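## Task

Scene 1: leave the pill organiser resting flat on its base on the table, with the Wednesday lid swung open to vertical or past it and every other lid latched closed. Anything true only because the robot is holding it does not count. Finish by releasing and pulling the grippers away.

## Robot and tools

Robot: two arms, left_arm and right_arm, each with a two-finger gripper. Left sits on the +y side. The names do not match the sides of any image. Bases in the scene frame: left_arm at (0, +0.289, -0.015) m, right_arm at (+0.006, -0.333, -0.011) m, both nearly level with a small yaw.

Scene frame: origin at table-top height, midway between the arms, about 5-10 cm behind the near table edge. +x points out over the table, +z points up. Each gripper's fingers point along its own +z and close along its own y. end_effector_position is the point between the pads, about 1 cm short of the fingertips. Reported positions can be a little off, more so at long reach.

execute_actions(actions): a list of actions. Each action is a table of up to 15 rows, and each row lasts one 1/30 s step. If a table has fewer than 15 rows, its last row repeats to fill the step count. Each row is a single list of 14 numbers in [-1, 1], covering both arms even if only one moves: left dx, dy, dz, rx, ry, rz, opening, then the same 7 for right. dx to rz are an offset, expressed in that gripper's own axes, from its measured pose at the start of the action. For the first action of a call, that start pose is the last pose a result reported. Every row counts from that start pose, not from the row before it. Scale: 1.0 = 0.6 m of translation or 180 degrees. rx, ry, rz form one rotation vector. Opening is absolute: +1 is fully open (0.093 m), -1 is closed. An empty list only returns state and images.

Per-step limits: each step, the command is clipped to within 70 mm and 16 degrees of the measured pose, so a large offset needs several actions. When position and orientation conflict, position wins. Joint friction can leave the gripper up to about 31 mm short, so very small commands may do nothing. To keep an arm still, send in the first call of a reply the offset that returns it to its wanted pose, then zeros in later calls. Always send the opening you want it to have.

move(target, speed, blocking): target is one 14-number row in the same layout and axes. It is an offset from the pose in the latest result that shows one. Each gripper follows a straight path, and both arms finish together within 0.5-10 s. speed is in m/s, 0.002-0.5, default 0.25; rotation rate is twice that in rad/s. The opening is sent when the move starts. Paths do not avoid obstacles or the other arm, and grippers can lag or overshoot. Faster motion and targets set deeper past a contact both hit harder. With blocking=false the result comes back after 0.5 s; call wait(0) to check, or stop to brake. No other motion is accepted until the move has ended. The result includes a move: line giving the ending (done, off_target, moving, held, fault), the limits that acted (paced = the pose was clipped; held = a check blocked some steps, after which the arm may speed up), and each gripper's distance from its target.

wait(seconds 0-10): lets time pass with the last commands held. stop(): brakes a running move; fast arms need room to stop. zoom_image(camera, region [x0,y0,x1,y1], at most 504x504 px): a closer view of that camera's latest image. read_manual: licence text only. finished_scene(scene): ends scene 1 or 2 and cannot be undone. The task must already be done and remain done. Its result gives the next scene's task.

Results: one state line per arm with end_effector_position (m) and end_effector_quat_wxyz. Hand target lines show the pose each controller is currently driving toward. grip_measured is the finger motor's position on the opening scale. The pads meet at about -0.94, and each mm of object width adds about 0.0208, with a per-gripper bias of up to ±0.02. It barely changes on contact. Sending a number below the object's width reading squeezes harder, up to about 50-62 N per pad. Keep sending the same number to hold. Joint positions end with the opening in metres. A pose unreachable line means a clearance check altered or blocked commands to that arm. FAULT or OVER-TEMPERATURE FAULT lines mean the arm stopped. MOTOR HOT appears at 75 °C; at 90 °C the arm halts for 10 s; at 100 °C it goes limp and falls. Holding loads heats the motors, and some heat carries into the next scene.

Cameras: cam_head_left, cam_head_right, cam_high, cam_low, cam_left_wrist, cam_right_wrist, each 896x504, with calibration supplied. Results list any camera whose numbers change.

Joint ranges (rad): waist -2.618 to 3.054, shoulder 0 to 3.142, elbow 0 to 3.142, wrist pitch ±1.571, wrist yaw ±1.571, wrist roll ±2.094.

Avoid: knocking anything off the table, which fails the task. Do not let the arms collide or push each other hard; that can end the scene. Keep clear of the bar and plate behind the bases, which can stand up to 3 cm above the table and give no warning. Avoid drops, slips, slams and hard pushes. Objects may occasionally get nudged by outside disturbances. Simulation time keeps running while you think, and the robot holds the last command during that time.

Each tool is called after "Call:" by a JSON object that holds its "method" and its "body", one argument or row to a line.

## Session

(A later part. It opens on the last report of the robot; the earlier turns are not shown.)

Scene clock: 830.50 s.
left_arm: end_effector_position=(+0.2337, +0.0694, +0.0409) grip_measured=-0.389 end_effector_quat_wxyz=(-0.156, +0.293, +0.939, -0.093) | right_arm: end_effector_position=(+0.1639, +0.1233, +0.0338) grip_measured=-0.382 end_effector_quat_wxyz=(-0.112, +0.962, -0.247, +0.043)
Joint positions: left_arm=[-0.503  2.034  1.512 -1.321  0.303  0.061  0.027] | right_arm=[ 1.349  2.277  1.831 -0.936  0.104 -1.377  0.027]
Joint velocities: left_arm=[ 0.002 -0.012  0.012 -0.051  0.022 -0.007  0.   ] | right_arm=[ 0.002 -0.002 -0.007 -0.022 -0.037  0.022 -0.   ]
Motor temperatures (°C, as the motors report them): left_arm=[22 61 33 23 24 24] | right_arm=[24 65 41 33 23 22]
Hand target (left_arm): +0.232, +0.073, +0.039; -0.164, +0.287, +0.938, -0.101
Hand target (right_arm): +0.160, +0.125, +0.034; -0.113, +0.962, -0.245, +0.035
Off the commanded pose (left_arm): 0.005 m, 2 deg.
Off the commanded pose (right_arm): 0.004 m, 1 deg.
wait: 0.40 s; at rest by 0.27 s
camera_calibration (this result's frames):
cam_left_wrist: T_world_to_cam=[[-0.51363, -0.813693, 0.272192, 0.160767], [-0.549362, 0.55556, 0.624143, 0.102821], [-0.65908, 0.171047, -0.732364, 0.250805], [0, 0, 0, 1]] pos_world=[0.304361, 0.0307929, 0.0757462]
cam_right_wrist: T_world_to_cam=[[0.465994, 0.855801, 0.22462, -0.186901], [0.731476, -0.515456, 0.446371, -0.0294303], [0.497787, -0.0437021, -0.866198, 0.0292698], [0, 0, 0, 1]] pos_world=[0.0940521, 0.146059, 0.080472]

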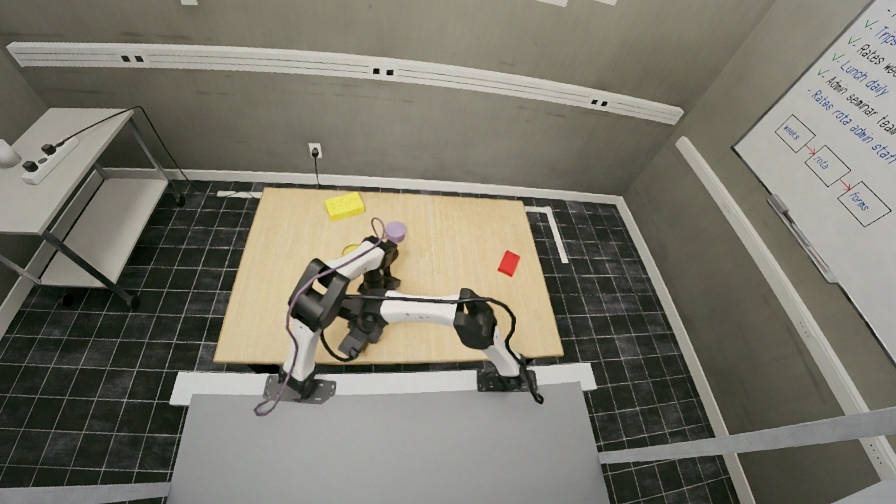

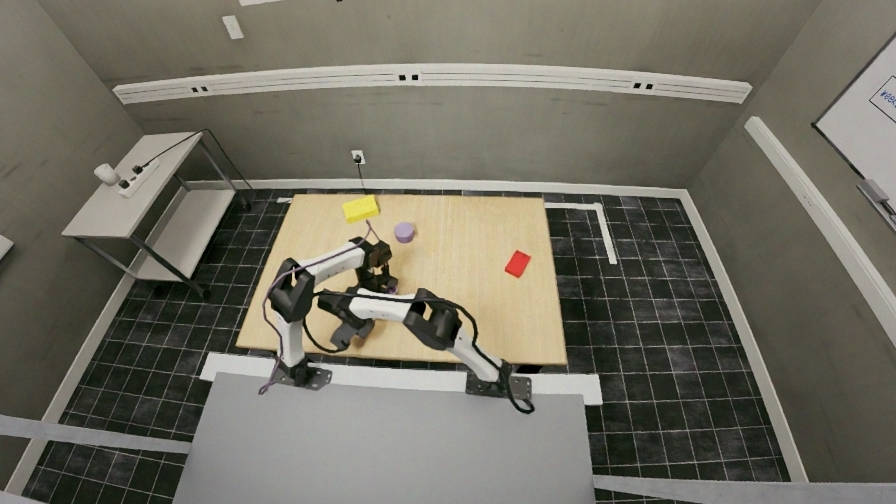

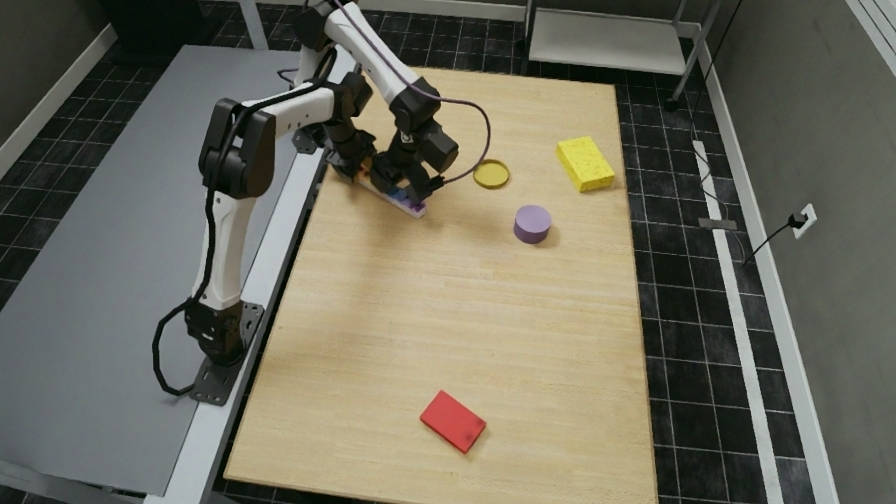

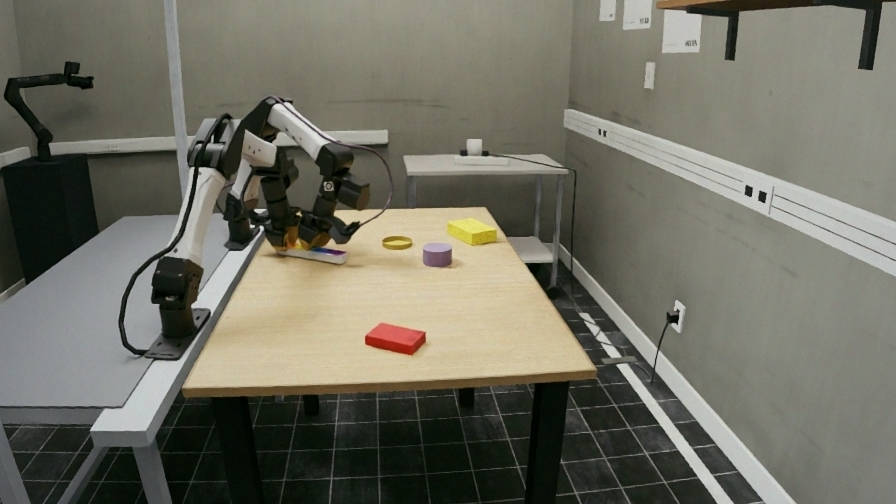

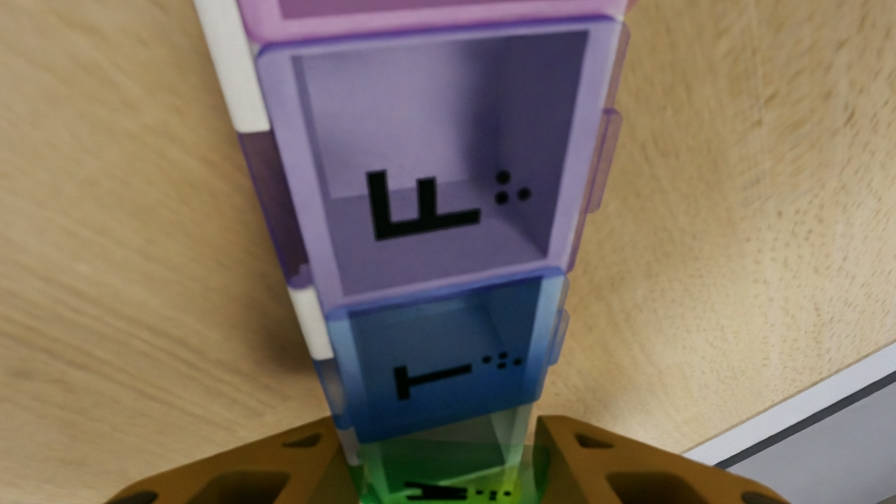

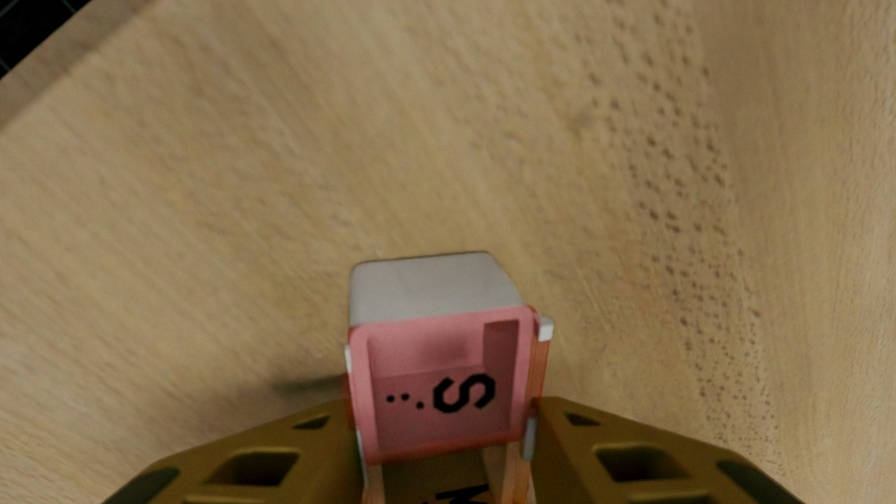

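Call:
{"method": "execute_actions", "body": {
  "actions": [
    [[0,0.004,0,0,0,0,-0.40,-0.006,0,0,0,-0.0055,0,-0.40],[0,0.006,0,0,0,0,-0.38,-0.006,0,0,0,-0.0055,0,-0.40],[0,0.008,0,0,0,0,-0.36,-0.006,0,0,0,-0.0055,0,-0.40],[0,0.010,0,0,0,0,-0.34,-0.006,0,0,0,-0.0055,0,-0.40],[0,0.011,0,0,0,0,-0.32,-0.006,0,0,0,-0.0055,0,-0.40],[0,0.012,0,0,0,0,-0.30,-0.006,0,0,0,-0.0055,0,-0.40],[0,0.012,0,0,0,0,-0.28,-0.006,0,0,0,-0.0055,0,-0.40],[0,0.012,0,0,0,0,-0.26,-0.006,0,0,0,-0.0055,0,-0.40],[0,0.012,0,0,0,0,-0.24,-0.006,0,0,0,-0.0055,0,-0.40],[0,0.013,0,0,0,0,-0.22,-0.006,0,0,0,-0.0055,0,-0.40],[0,0.013,0,0,0,0,-0.20,-0.006,0,0,0,-0.0055,0,-0.40],[0,0.014,0,0,0,0,-0.18,-0.006,0,0,0,-0.0055,0,-0.40],[0,0.015,0,0,0,0,-0.16,-0.006,0,0,0,-0.0055,0,-0.40],[0,0.016,0,0,0,0,-0.14,-0.006,0,0,0,-0.0055,0,-0.40],[0,0.017,0,0,0,0,-0.12,-0.006,0,0,0,-0.0055,0,-0.40]]
  ]
}}

Call:
{"method": "wait", "body": {
  "seconds": 0.4
}}

Scene clock: 839.43 s.
left_arm: end_effector_position=(+0.2350, +0.0709, +0.0410) grip_measured=-0.132 end_effector_quat_wxyz=(-0.156, +0.296, +0.938, -0.095) | right_arm: end_effector_position=(+0.1636, +0.1234, +0.0338) grip_measured=-0.382 end_effector_quat_wxyz=(-0.112, +0.962, -0.247, +0.042)
Joint positions: left_arm=[-0.496  2.034  1.512 -1.321  0.303  0.075  0.039] | right_arm=[ 1.349  2.277  1.831 -0.936  0.102 -1.377  0.027]
Joint velocities: left_arm=[ 0.081  0.012  0.002 -0.051  0.007  0.139  0.02 ] | right_arm=[-0.002 -0.012 -0.017 -0.007 -0.007 -0.037 -0.   ]
Motor temperatures (°C, as the motors report them): left_arm=[22 60 33 23 24 24] | right_arm=[24 65 41 32 23 22]
Hand target (left_arm): +0.239, +0.078, +0.038; -0.156, +0.293, +0.939, -0.093
Hand target (right_arm): +0.161, +0.125, +0.034; -0.114, +0.962, -0.246, +0.034
Off the commanded pose (left_arm): 0.008 m, 0 deg.
Off the commanded pose (right_arm): 0.003 m, 1 deg.
camera_calibration (this result's frames):
cam_left_wrist: T_world_to_cam=[[-0.519344, -0.80892, 0.275554, 0.16346], [-0.546228, 0.562207, 0.620934, 0.10154], [-0.657204, 0.171963, -0.733833, 0.251005], [0, 0, 0, 1]] pos_world=[0.305318, 0.0319759, 0.0761039]
cam_right_wrist: T_world_to_cam=[[0.46635, 0.855679, 0.224345, -0.186885], [0.73213, -0.515693, 0.445025, -0.0292352], [0.496492, -0.0432874, -0.866962, 0.0295653], [0, 0, 0, 1]] pos_world=[0.0938789, 0.146117, 0.0805692]

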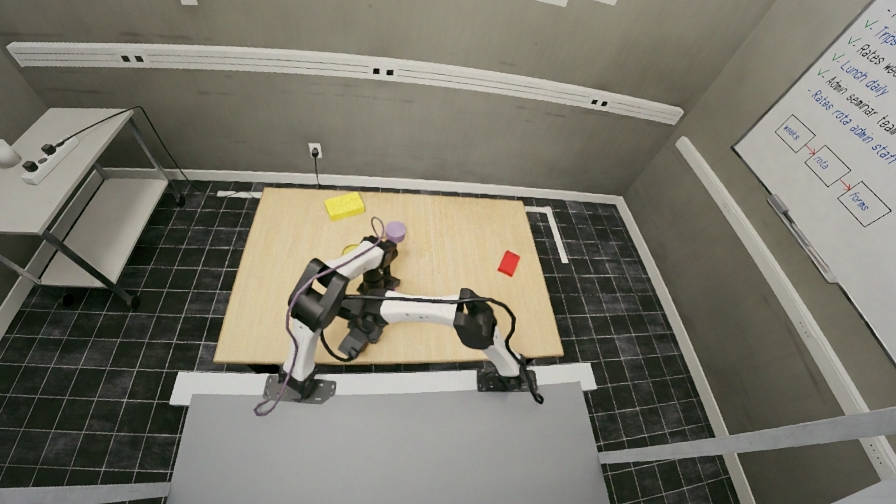

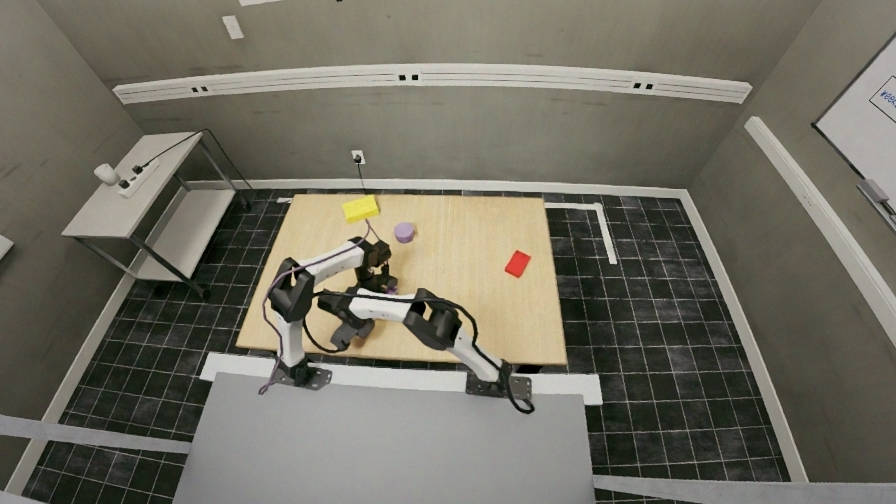

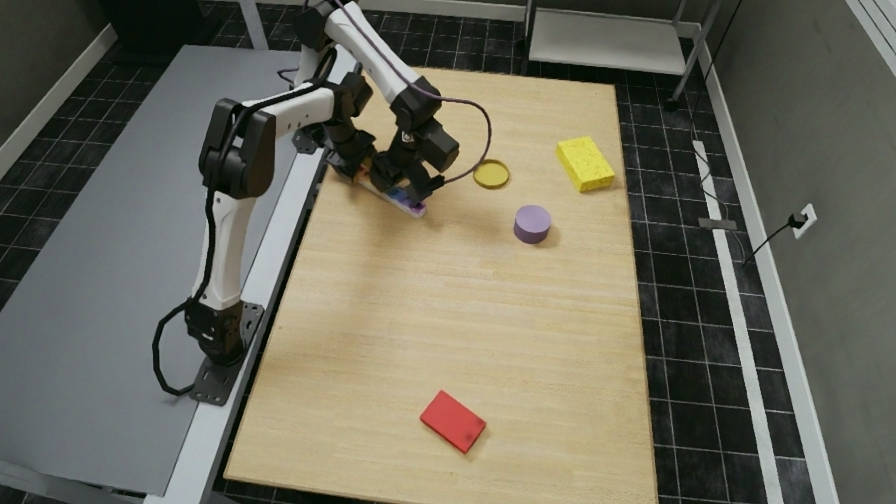

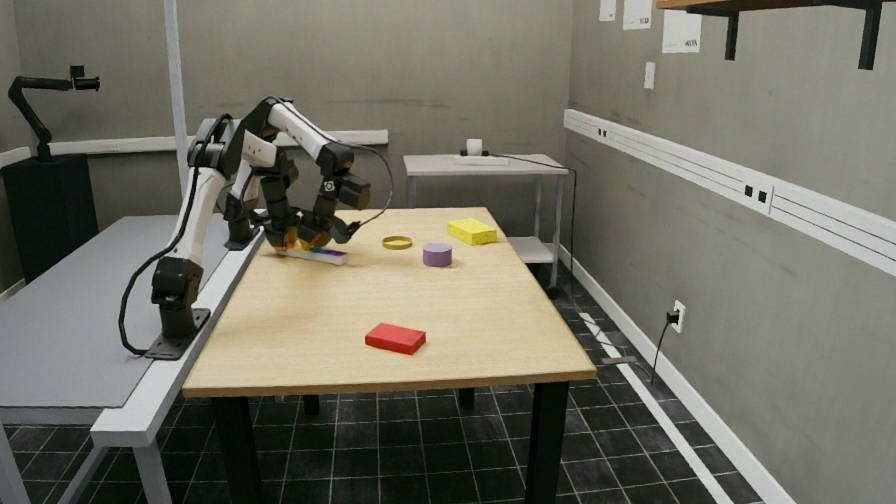

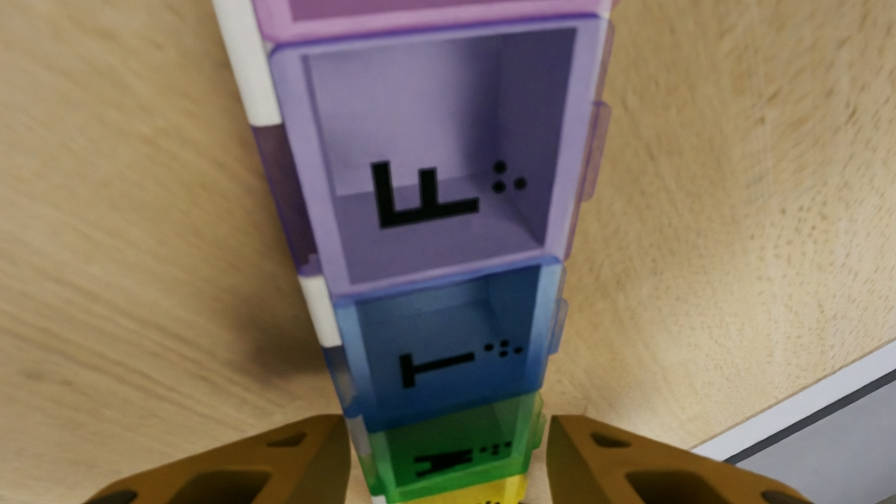

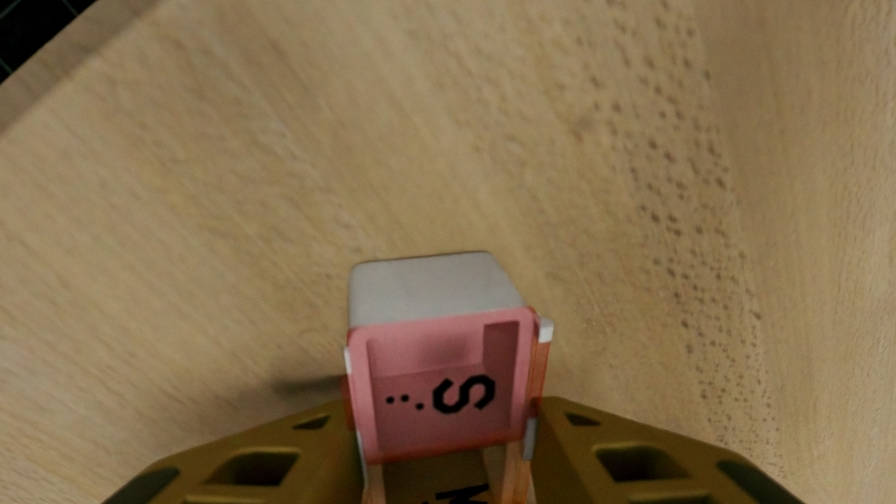

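Scene clock: 839.83 s.
left_arm: end_effector_position=(+0.2364, +0.0724, +0.0411) grip_measured=-0.122 end_effector_quat_wxyz=(-0.155, +0.296, +0.938, -0.096) | right_arm: end_effector_position=(+0.1635, +0.1234, +0.0337) grip_measured=-0.382 end_effector_quat_wxyz=(-0.112, +0.962, -0.247, +0.042)
Joint positions: left_arm=[-0.49   2.034  1.512 -1.321  0.303  0.08   0.039] | right_arm=[ 1.349  2.277  1.831 -0.936  0.101 -1.377  0.027]
Joint velocities: left_arm=[ 0.002 -0.002  0.002  0.007 -0.051 -0.007 -0.001] | right_arm=[-0.002 -0.002  0.012  0.007 -0.066 -0.007 -0.   ]
Motor temperatures (°C, as the motors report them): left_arm=[22 60 33 23 24 24] | right_arm=[24 65 41 32 23 22]
Hand target (left_arm): +0.239, +0.078, +0.038; -0.156, +0.292, +0.939, -0.093
Hand target (right_arm): +0.161, +0.125, +0.034; -0.114, +0.962, -0.246, +0.034
Off the commanded pose (left_arm): 0.007 m, 1 deg.
Off the commanded pose (right_arm): 0.003 m, 1 deg.
wait: 0.40 s; at rest by 0.20 s
camera_calibration (this result's frames):
cam_left_wrist: T_world_to_cam=[[-0.518308, -0.809122, 0.276909, 0.165122], [-0.547453, 0.562677, 0.619427, 0.101702], [-0.657002, 0.169459, -0.734596, 0.251885], [0, 0, 0, 1]] pos_world=[0.30675, 0.0336948, 0.0763132]
cam_right_wrist: T_world_to_cam=[[0.46636, 0.855711, 0.224202, -0.186862], [0.732535, -0.515663, 0.444392, -0.0291699], [0.495884, -0.0430106, -0.867323, 0.0296972], [0, 0, 0, 1]] pos_world=[0.0937864, 0.146135, 0.0806147]

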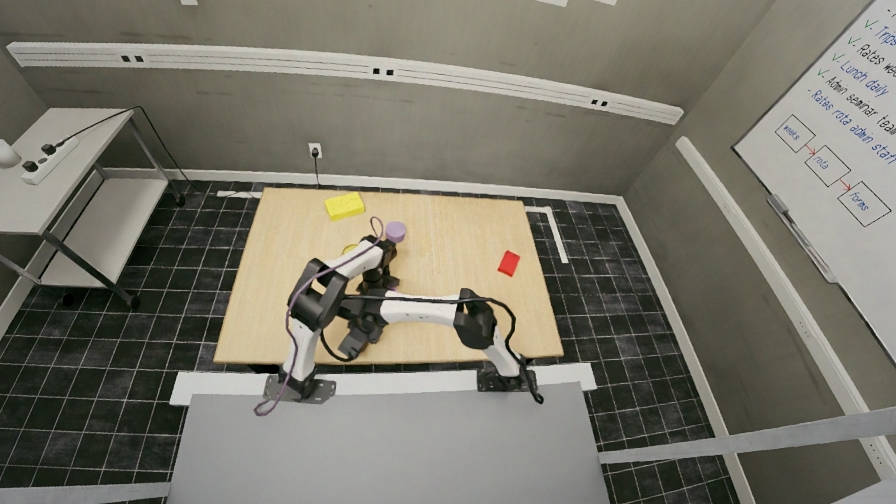

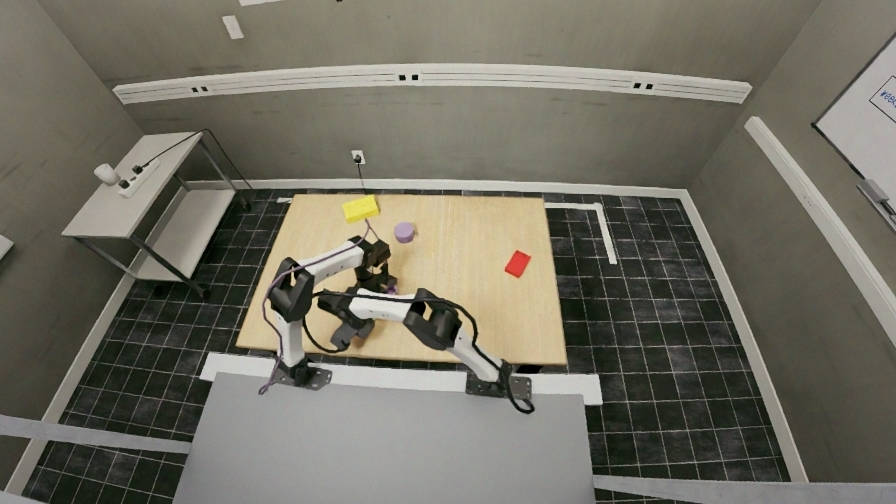

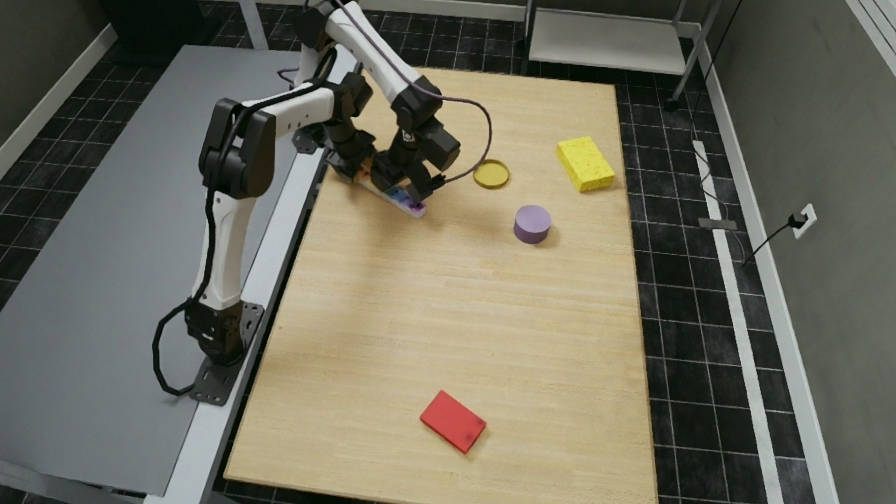

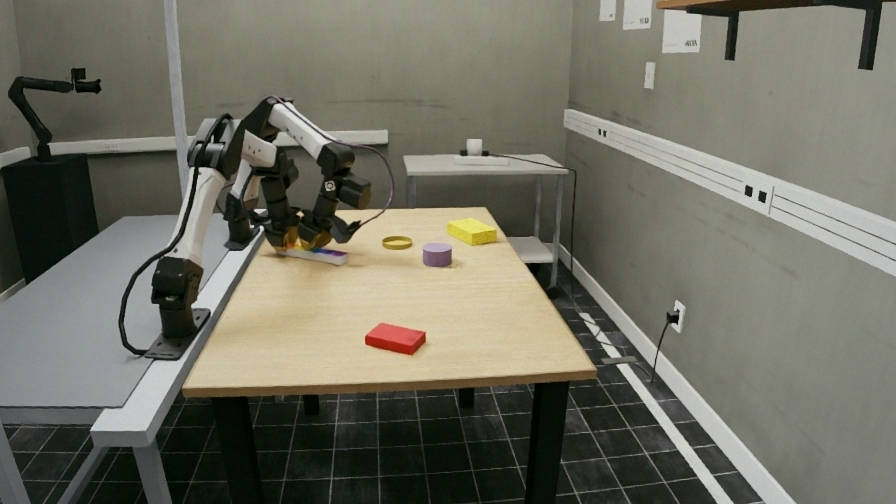

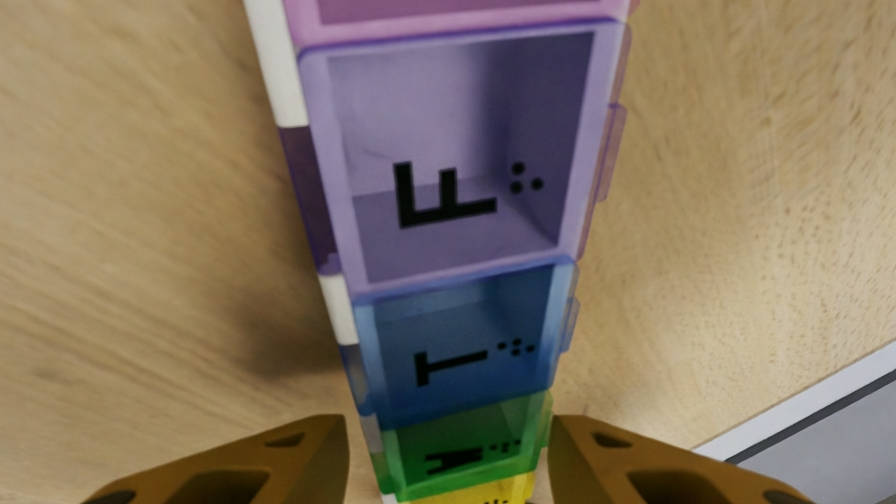

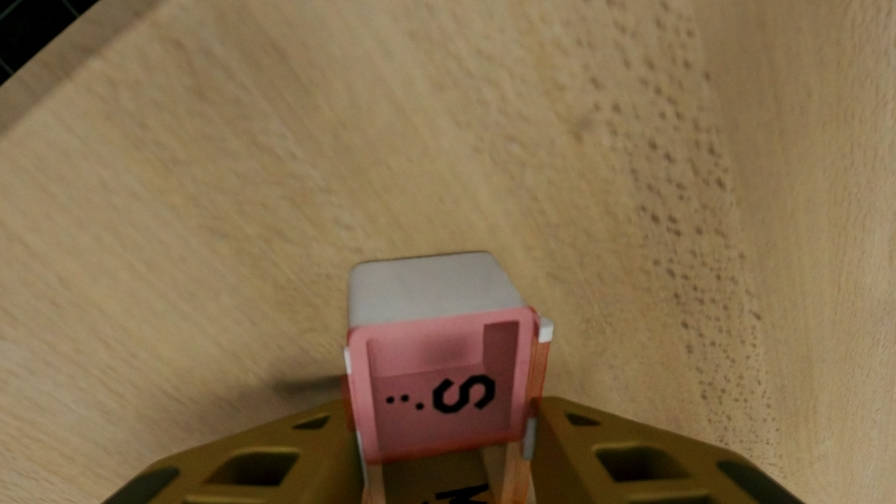

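Call:
{"method": "zoom_image", "body": {
  "camera": "cam_left_wrist",
  "region": [320, 330, 620, 504]
}}

Call:
{"method": "zoom_image", "body": {
  "camera": "cam_low",
  "region": [260, 215, 360, 275]
}}

Region (320, 330, 620, 504) of cam_left_wrist's 896x504 image, scaled by 1.680, with more detail than that image has; it fills the top 292 rows of this view, and the rest is white.

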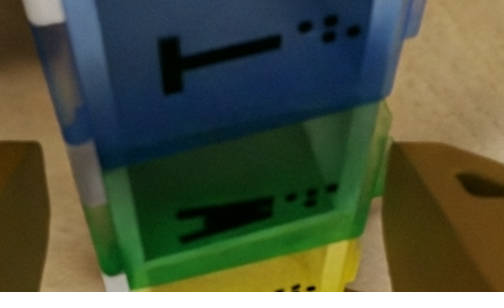

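Region (260, 215, 360, 275) of cam_low's 896x504 image, scaled by 5.040, with more detail than that image has; it fills the top 302 rows of this view, and the rest is white.

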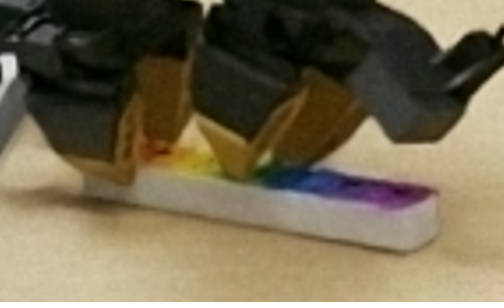

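Call:
{"method": "execute_actions", "body": {
  "actions": [
    [[0,0,0,0,0,0,-0.05,-0.005,0,0,0,-0.005,0,-0.40],[0,0,0,0,0,0,0.03,-0.005,0,0,0,-0.005,0,-0.40],[0,0,0,0,0,0,0.11,-0.005,0,0,0,-0.005,0,-0.40],[0,0,0,0,0,0,0.19,-0.005,0,0,0,-0.005,0,-0.40],[0,0,0,0,0,0,0.27,-0.005,0,0,0,-0.005,0,-0.40],[0,0,0,0,0,0,0.35,-0.005,0,0,0,-0.005,0,-0.40],[0,0,0,0,0,0,0.43,-0.005,0,0,0,-0.005,0,-0.40],[0,0,0,0,0,0,0.51,-0.005,0,0,0,-0.005,0,-0.40],[0,0,0,0,0,0,0.58,-0.005,0,0,0,-0.005,0,-0.40],[0,0,0,0,0,0,0.64,-0.005,0,0,0,-0.005,0,-0.40]],
    [[0.0001,0.0011,0.0005,-0.0055,0,-0.0015,0.64,-0.005,0,0,0,-0.005,0,-0.40],[0.0002,0.0022,0.0011,-0.011,0,-0.003,0.64,-0.005,0,0,0,-0.005,0,-0.40],[0.0002,0.0034,0.0016,-0.0165,0,-0.0044,0.64,-0.005,0,0,0,-0.005,0,-0.40],[0.0003,0.0045,0.0021,-0.022,0,-0.0059,0.64,-0.005,0,0,0,-0.005,0,-0.40],[0.0004,0.0056,0.0027,-0.0275,0,-0.0074,0.64,-0.005,0,0,0,-0.005,0,-0.40],[0.0005,0.0067,0.0032,-0.033,0,-0.0089,0.64,-0.005,0,0,0,-0.005,0,-0.40],[0.0006,0.0078,0.0037,-0.0385,0,-0.0104,0.64,-0.005,0,0,0,-0.005,0,-0.40],[0.0006,0.009,0.0043,-0.044,0,-0.0118,0.64,-0.005,0,0,0,-0.005,0,-0.40],[0.0007,0.0101,0.0048,-0.0495,0,-0.0133,0.64,-0.005,0,0,0,-0.005,0,-0.40],[0.0008,0.0112,0.0053,-0.055,0,-0.0148,0.64,-0.005,0,0,0,-0.005,0,-0.40],[0.0009,0.0123,0.0059,-0.0605,0,-0.0163,0.64,-0.005,0,0,0,-0.005,0,-0.40],[0.001,0.0134,0.0064,-0.066,0,-0.0178,0.64,-0.005,0,0,0,-0.005,0,-0.40],[0.001,0.0146,0.0069,-0.0715,0,-0.0192,0.64,-0.005,0,0,0,-0.005,0,-0.40],[0.0011,0.0157,0.0075,-0.077,0,-0.0207,0.64,-0.005,0,0,0,-0.005,0,-0.40],[0.0012,0.0168,0.008,-0.081,0,-0.0218,0.64,-0.005,0,0,0,-0.005,0,-0.40]]
  ]
}}

Call:
{"method": "wait", "body": {
  "seconds": 0.6
}}

Scene clock: 863.60 s.
left_arm: end_effector_position=(+0.2334, +0.0759, +0.0355) grip_measured=+0.638 end_effector_quat_wxyz=(-0.140, +0.293, +0.946, -0.007) | right_arm: end_effector_position=(+0.1635, +0.1234, +0.0337) grip_measured=-0.382 end_effector_quat_wxyz=(-0.112, +0.962, -0.247, +0.042)
Joint positions: left_arm=[-0.567  2.034  1.512 -1.321  0.148 -0.028  0.076] | right_arm=[ 1.349  2.277  1.831 -0.936  0.101 -1.377  0.027]
Joint velocities: left_arm=[-0.173 -0.002  0.002  0.037 -0.432 -0.286  0.001] | right_arm=[-0.007  0.012 -0.017 -0.022  0.051 -0.037 -0.   ]
Motor temperatures (°C, as the motors report them): left_arm=[22 59 33 23 24 24] | right_arm=[24 66 41 32 23 22]
Hand target (left_arm): +0.239, +0.080, +0.034; -0.121, +0.282, +0.952, +0.027
Hand target (right_arm): +0.161, +0.125, +0.034; -0.114, +0.962, -0.246, +0.034
Off the commanded pose (left_arm): 0.008 m, 5 deg.
Off the commanded pose (right_arm): 0.003 m, 1 deg.
camera_calibration (this result's frames):
cam_left_wrist: T_world_to_cam=[[-0.545567, -0.831838, 0.101994, 0.18224], [-0.592568, 0.468945, 0.654946, 0.118011], [-0.592638, 0.296878, -0.748761, 0.221028], [0, 0, 0, 1]] pos_world=[0.300343, 0.0306353, 0.069619]
cam_right_wrist: T_world_to_cam=[[0.46636, 0.855711, 0.224202, -0.186862], [0.732535, -0.515663, 0.444392, -0.0291699], [0.495884, -0.0430106, -0.867323, 0.0296972], [0, 0, 0, 1]] pos_world=[0.0937864, 0.146135, 0.0806147]

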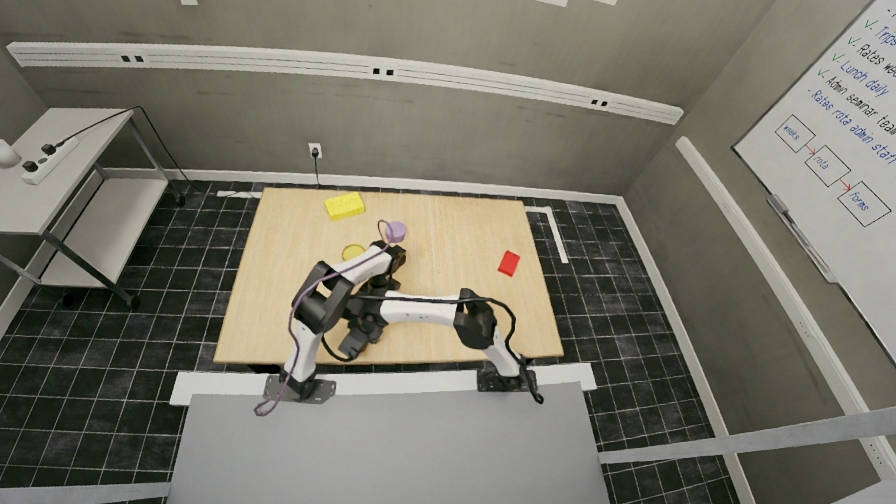

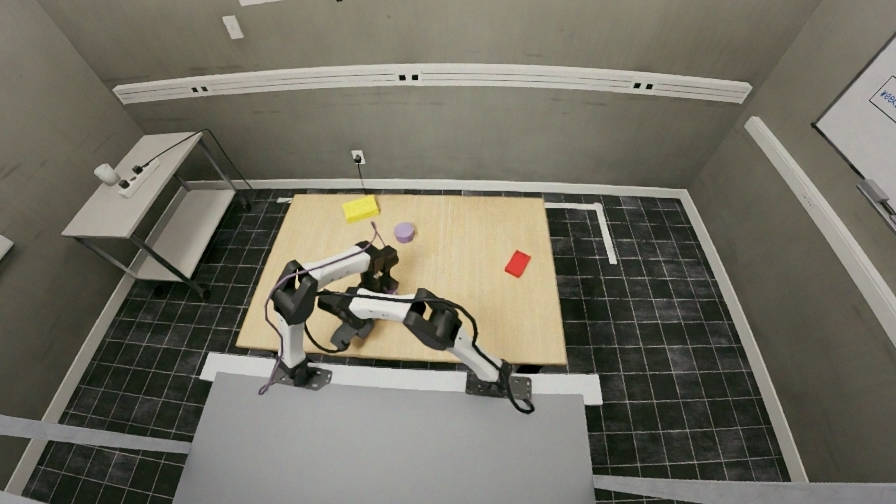

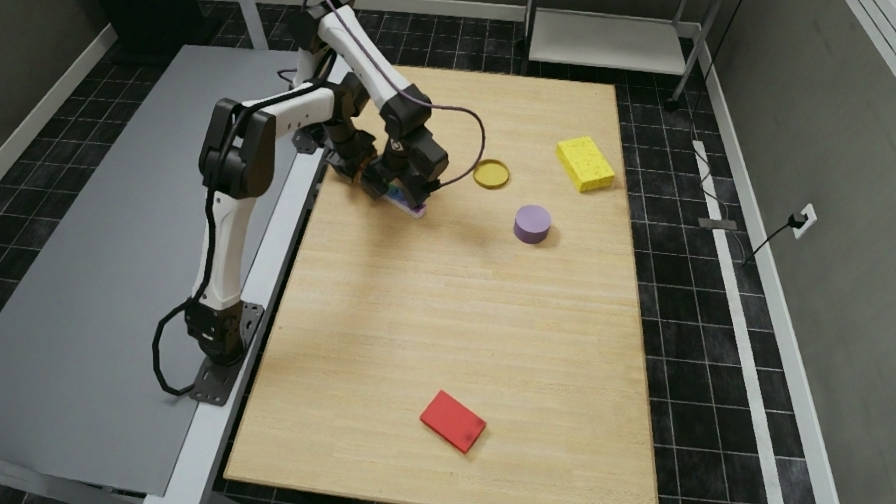

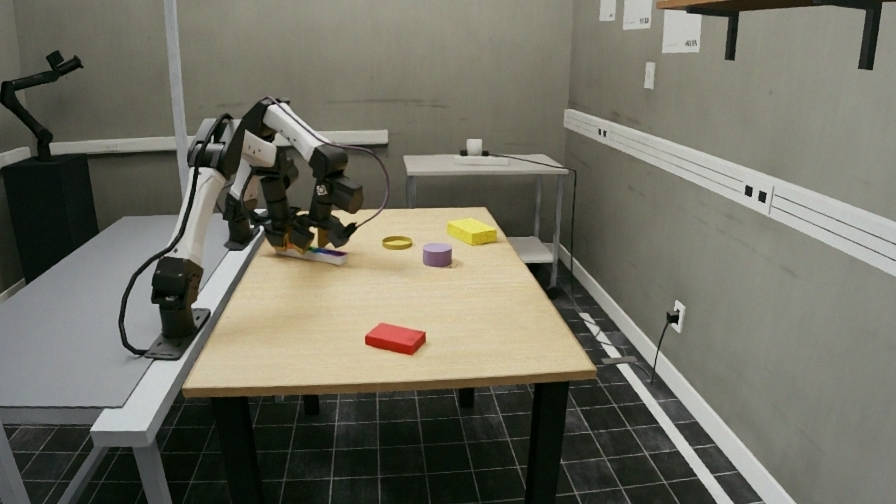

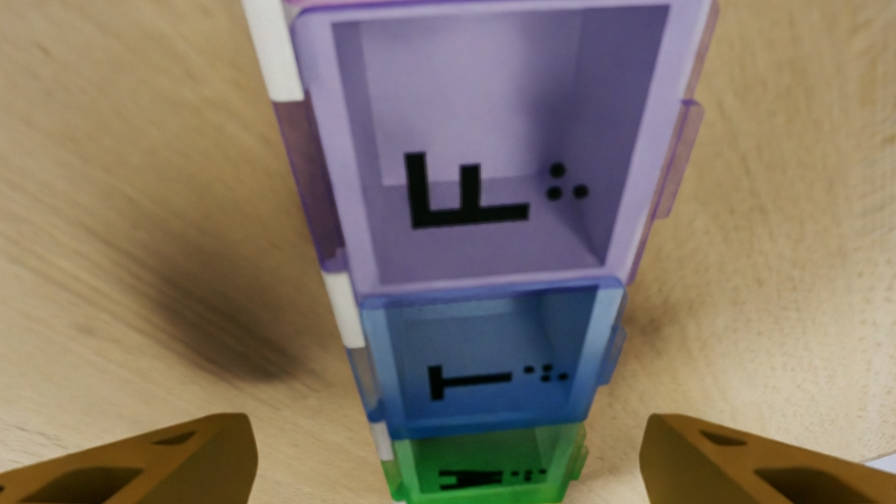

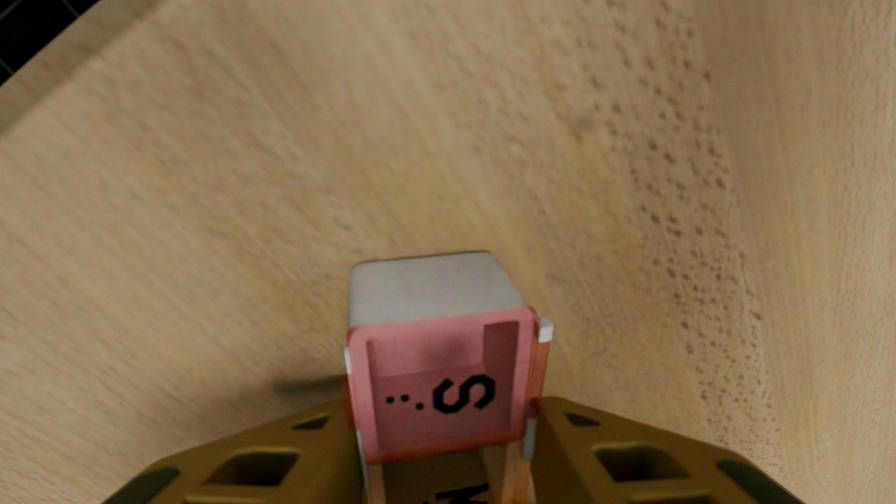

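Scene clock: 864.20 s.
left_arm: end_effector_position=(+0.2366, +0.0809, +0.0346) grip_measured=+0.638 end_effector_quat_wxyz=(-0.130, +0.283, +0.950, +0.024) | right_arm: end_effector_position=(+0.1635, +0.1234, +0.0337) grip_measured=-0.382 end_effector_quat_wxyz=(-0.112, +0.962, -0.247, +0.042)
Joint positions: left_arm=[-0.58   2.034  1.512 -1.321  0.089 -0.069  0.076] | right_arm=[ 1.349  2.277  1.831 -0.936  0.101 -1.377  0.027]
Joint velocities: left_arm=[-0.007 -0.002 -0.002 -0.022 -0.037  0.007 -0.   ] | right_arm=[-0.002  0.007 -0.027 -0.066  0.007 -0.022  0.   ]
Motor temperatures (°C, as the motors report them): left_arm=[22 59 33 23 24 24] | right_arm=[24 66 41 31 23 22]
Hand target (left_arm): +0.239, +0.080, +0.034; -0.121, +0.282, +0.951, +0.027
Hand target (right_arm): +0.161, +0.125, +0.034; -0.114, +0.962, -0.246, +0.034
Off the commanded pose (left_arm): 0.003 m, 1 deg.
Off the commanded pose (right_arm): 0.003 m, 1 deg.
wait: 0.60 s; at rest by 0.47 s
camera_calibration (this result's frames):
cam_left_wrist: T_world_to_cam=[[-0.538545, -0.841898, 0.0343085, 0.189778], [-0.622655, 0.425072, 0.656974, 0.128736], [-0.567688, 0.332447, -0.753133, 0.212123], [0, 0, 0, 1]] pos_world=[0.302782, 0.034532, 0.0686694]
cam_right_wrist: T_world_to_cam=[[0.46636, 0.855711, 0.224202, -0.186862], [0.732535, -0.515663, 0.444392, -0.0291699], [0.495884, -0.0430106, -0.867323, 0.0296972], [0, 0, 0, 1]] pos_world=[0.0937864, 0.146135, 0.0806147]

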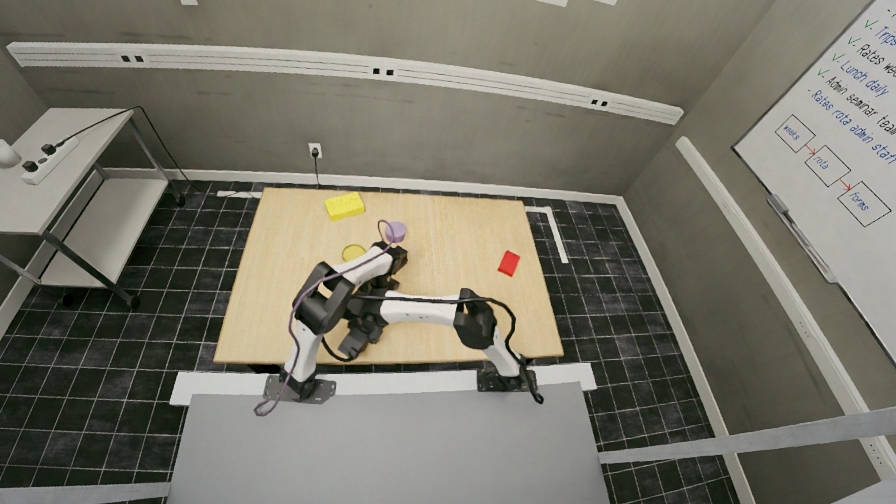

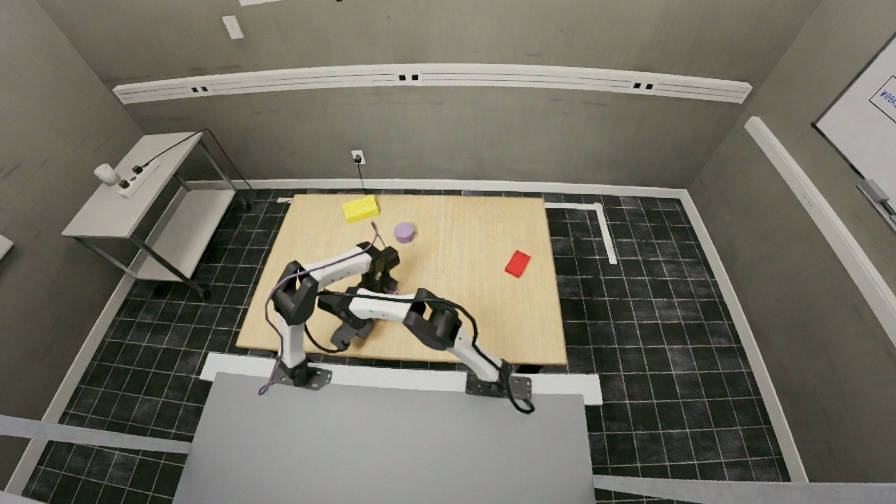

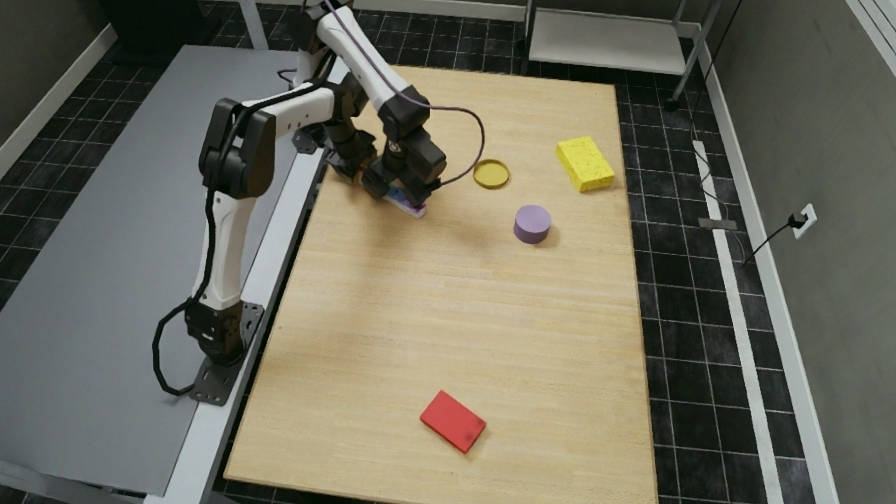

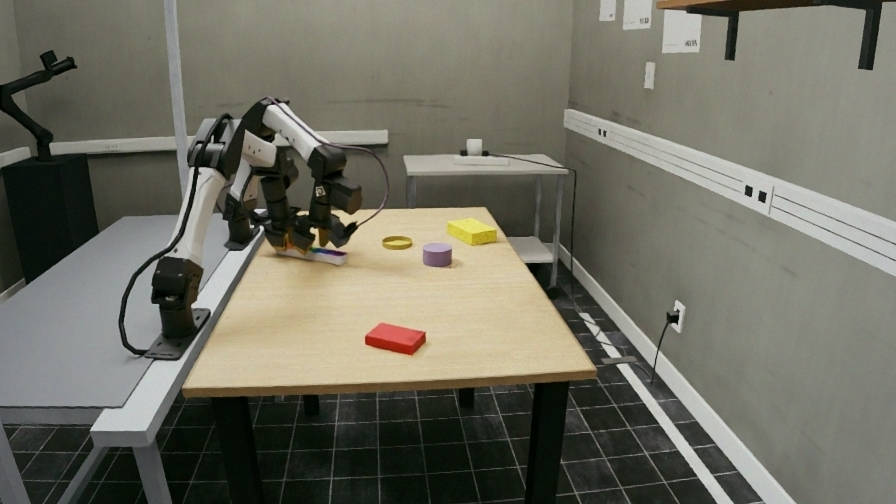

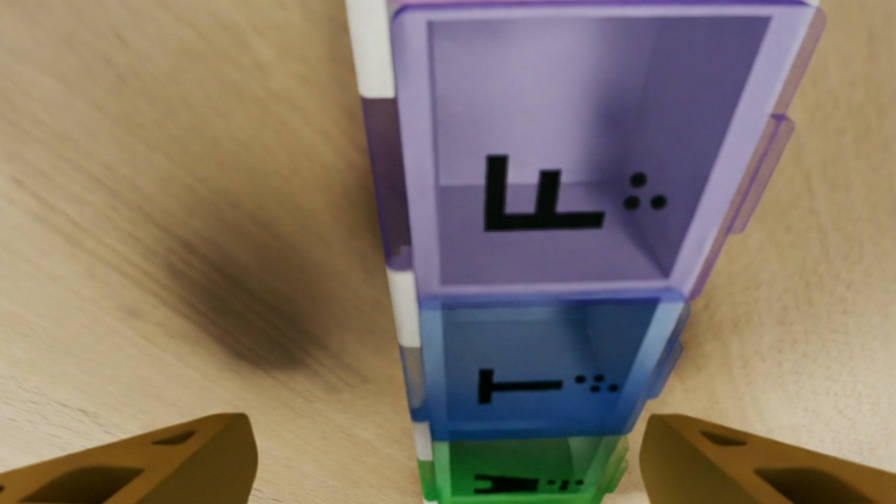

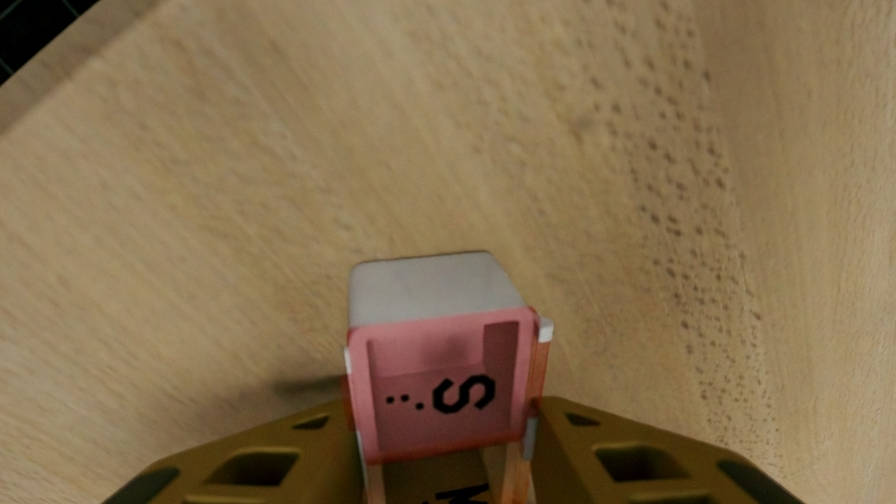

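Call:
{"method": "zoom_image", "body": {
  "camera": "cam_left_wrist",
  "region": [520, 360, 720, 504]
}}

Region (520, 360, 720, 504) of cam_left_wrist's 896x504 image, scaled by 2.520, with more detail than that image has; it fills the top 363 rows of this view, and the rest is white.

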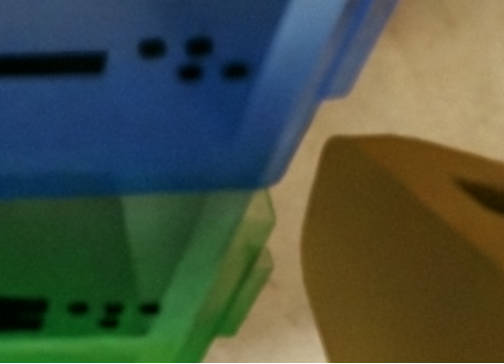

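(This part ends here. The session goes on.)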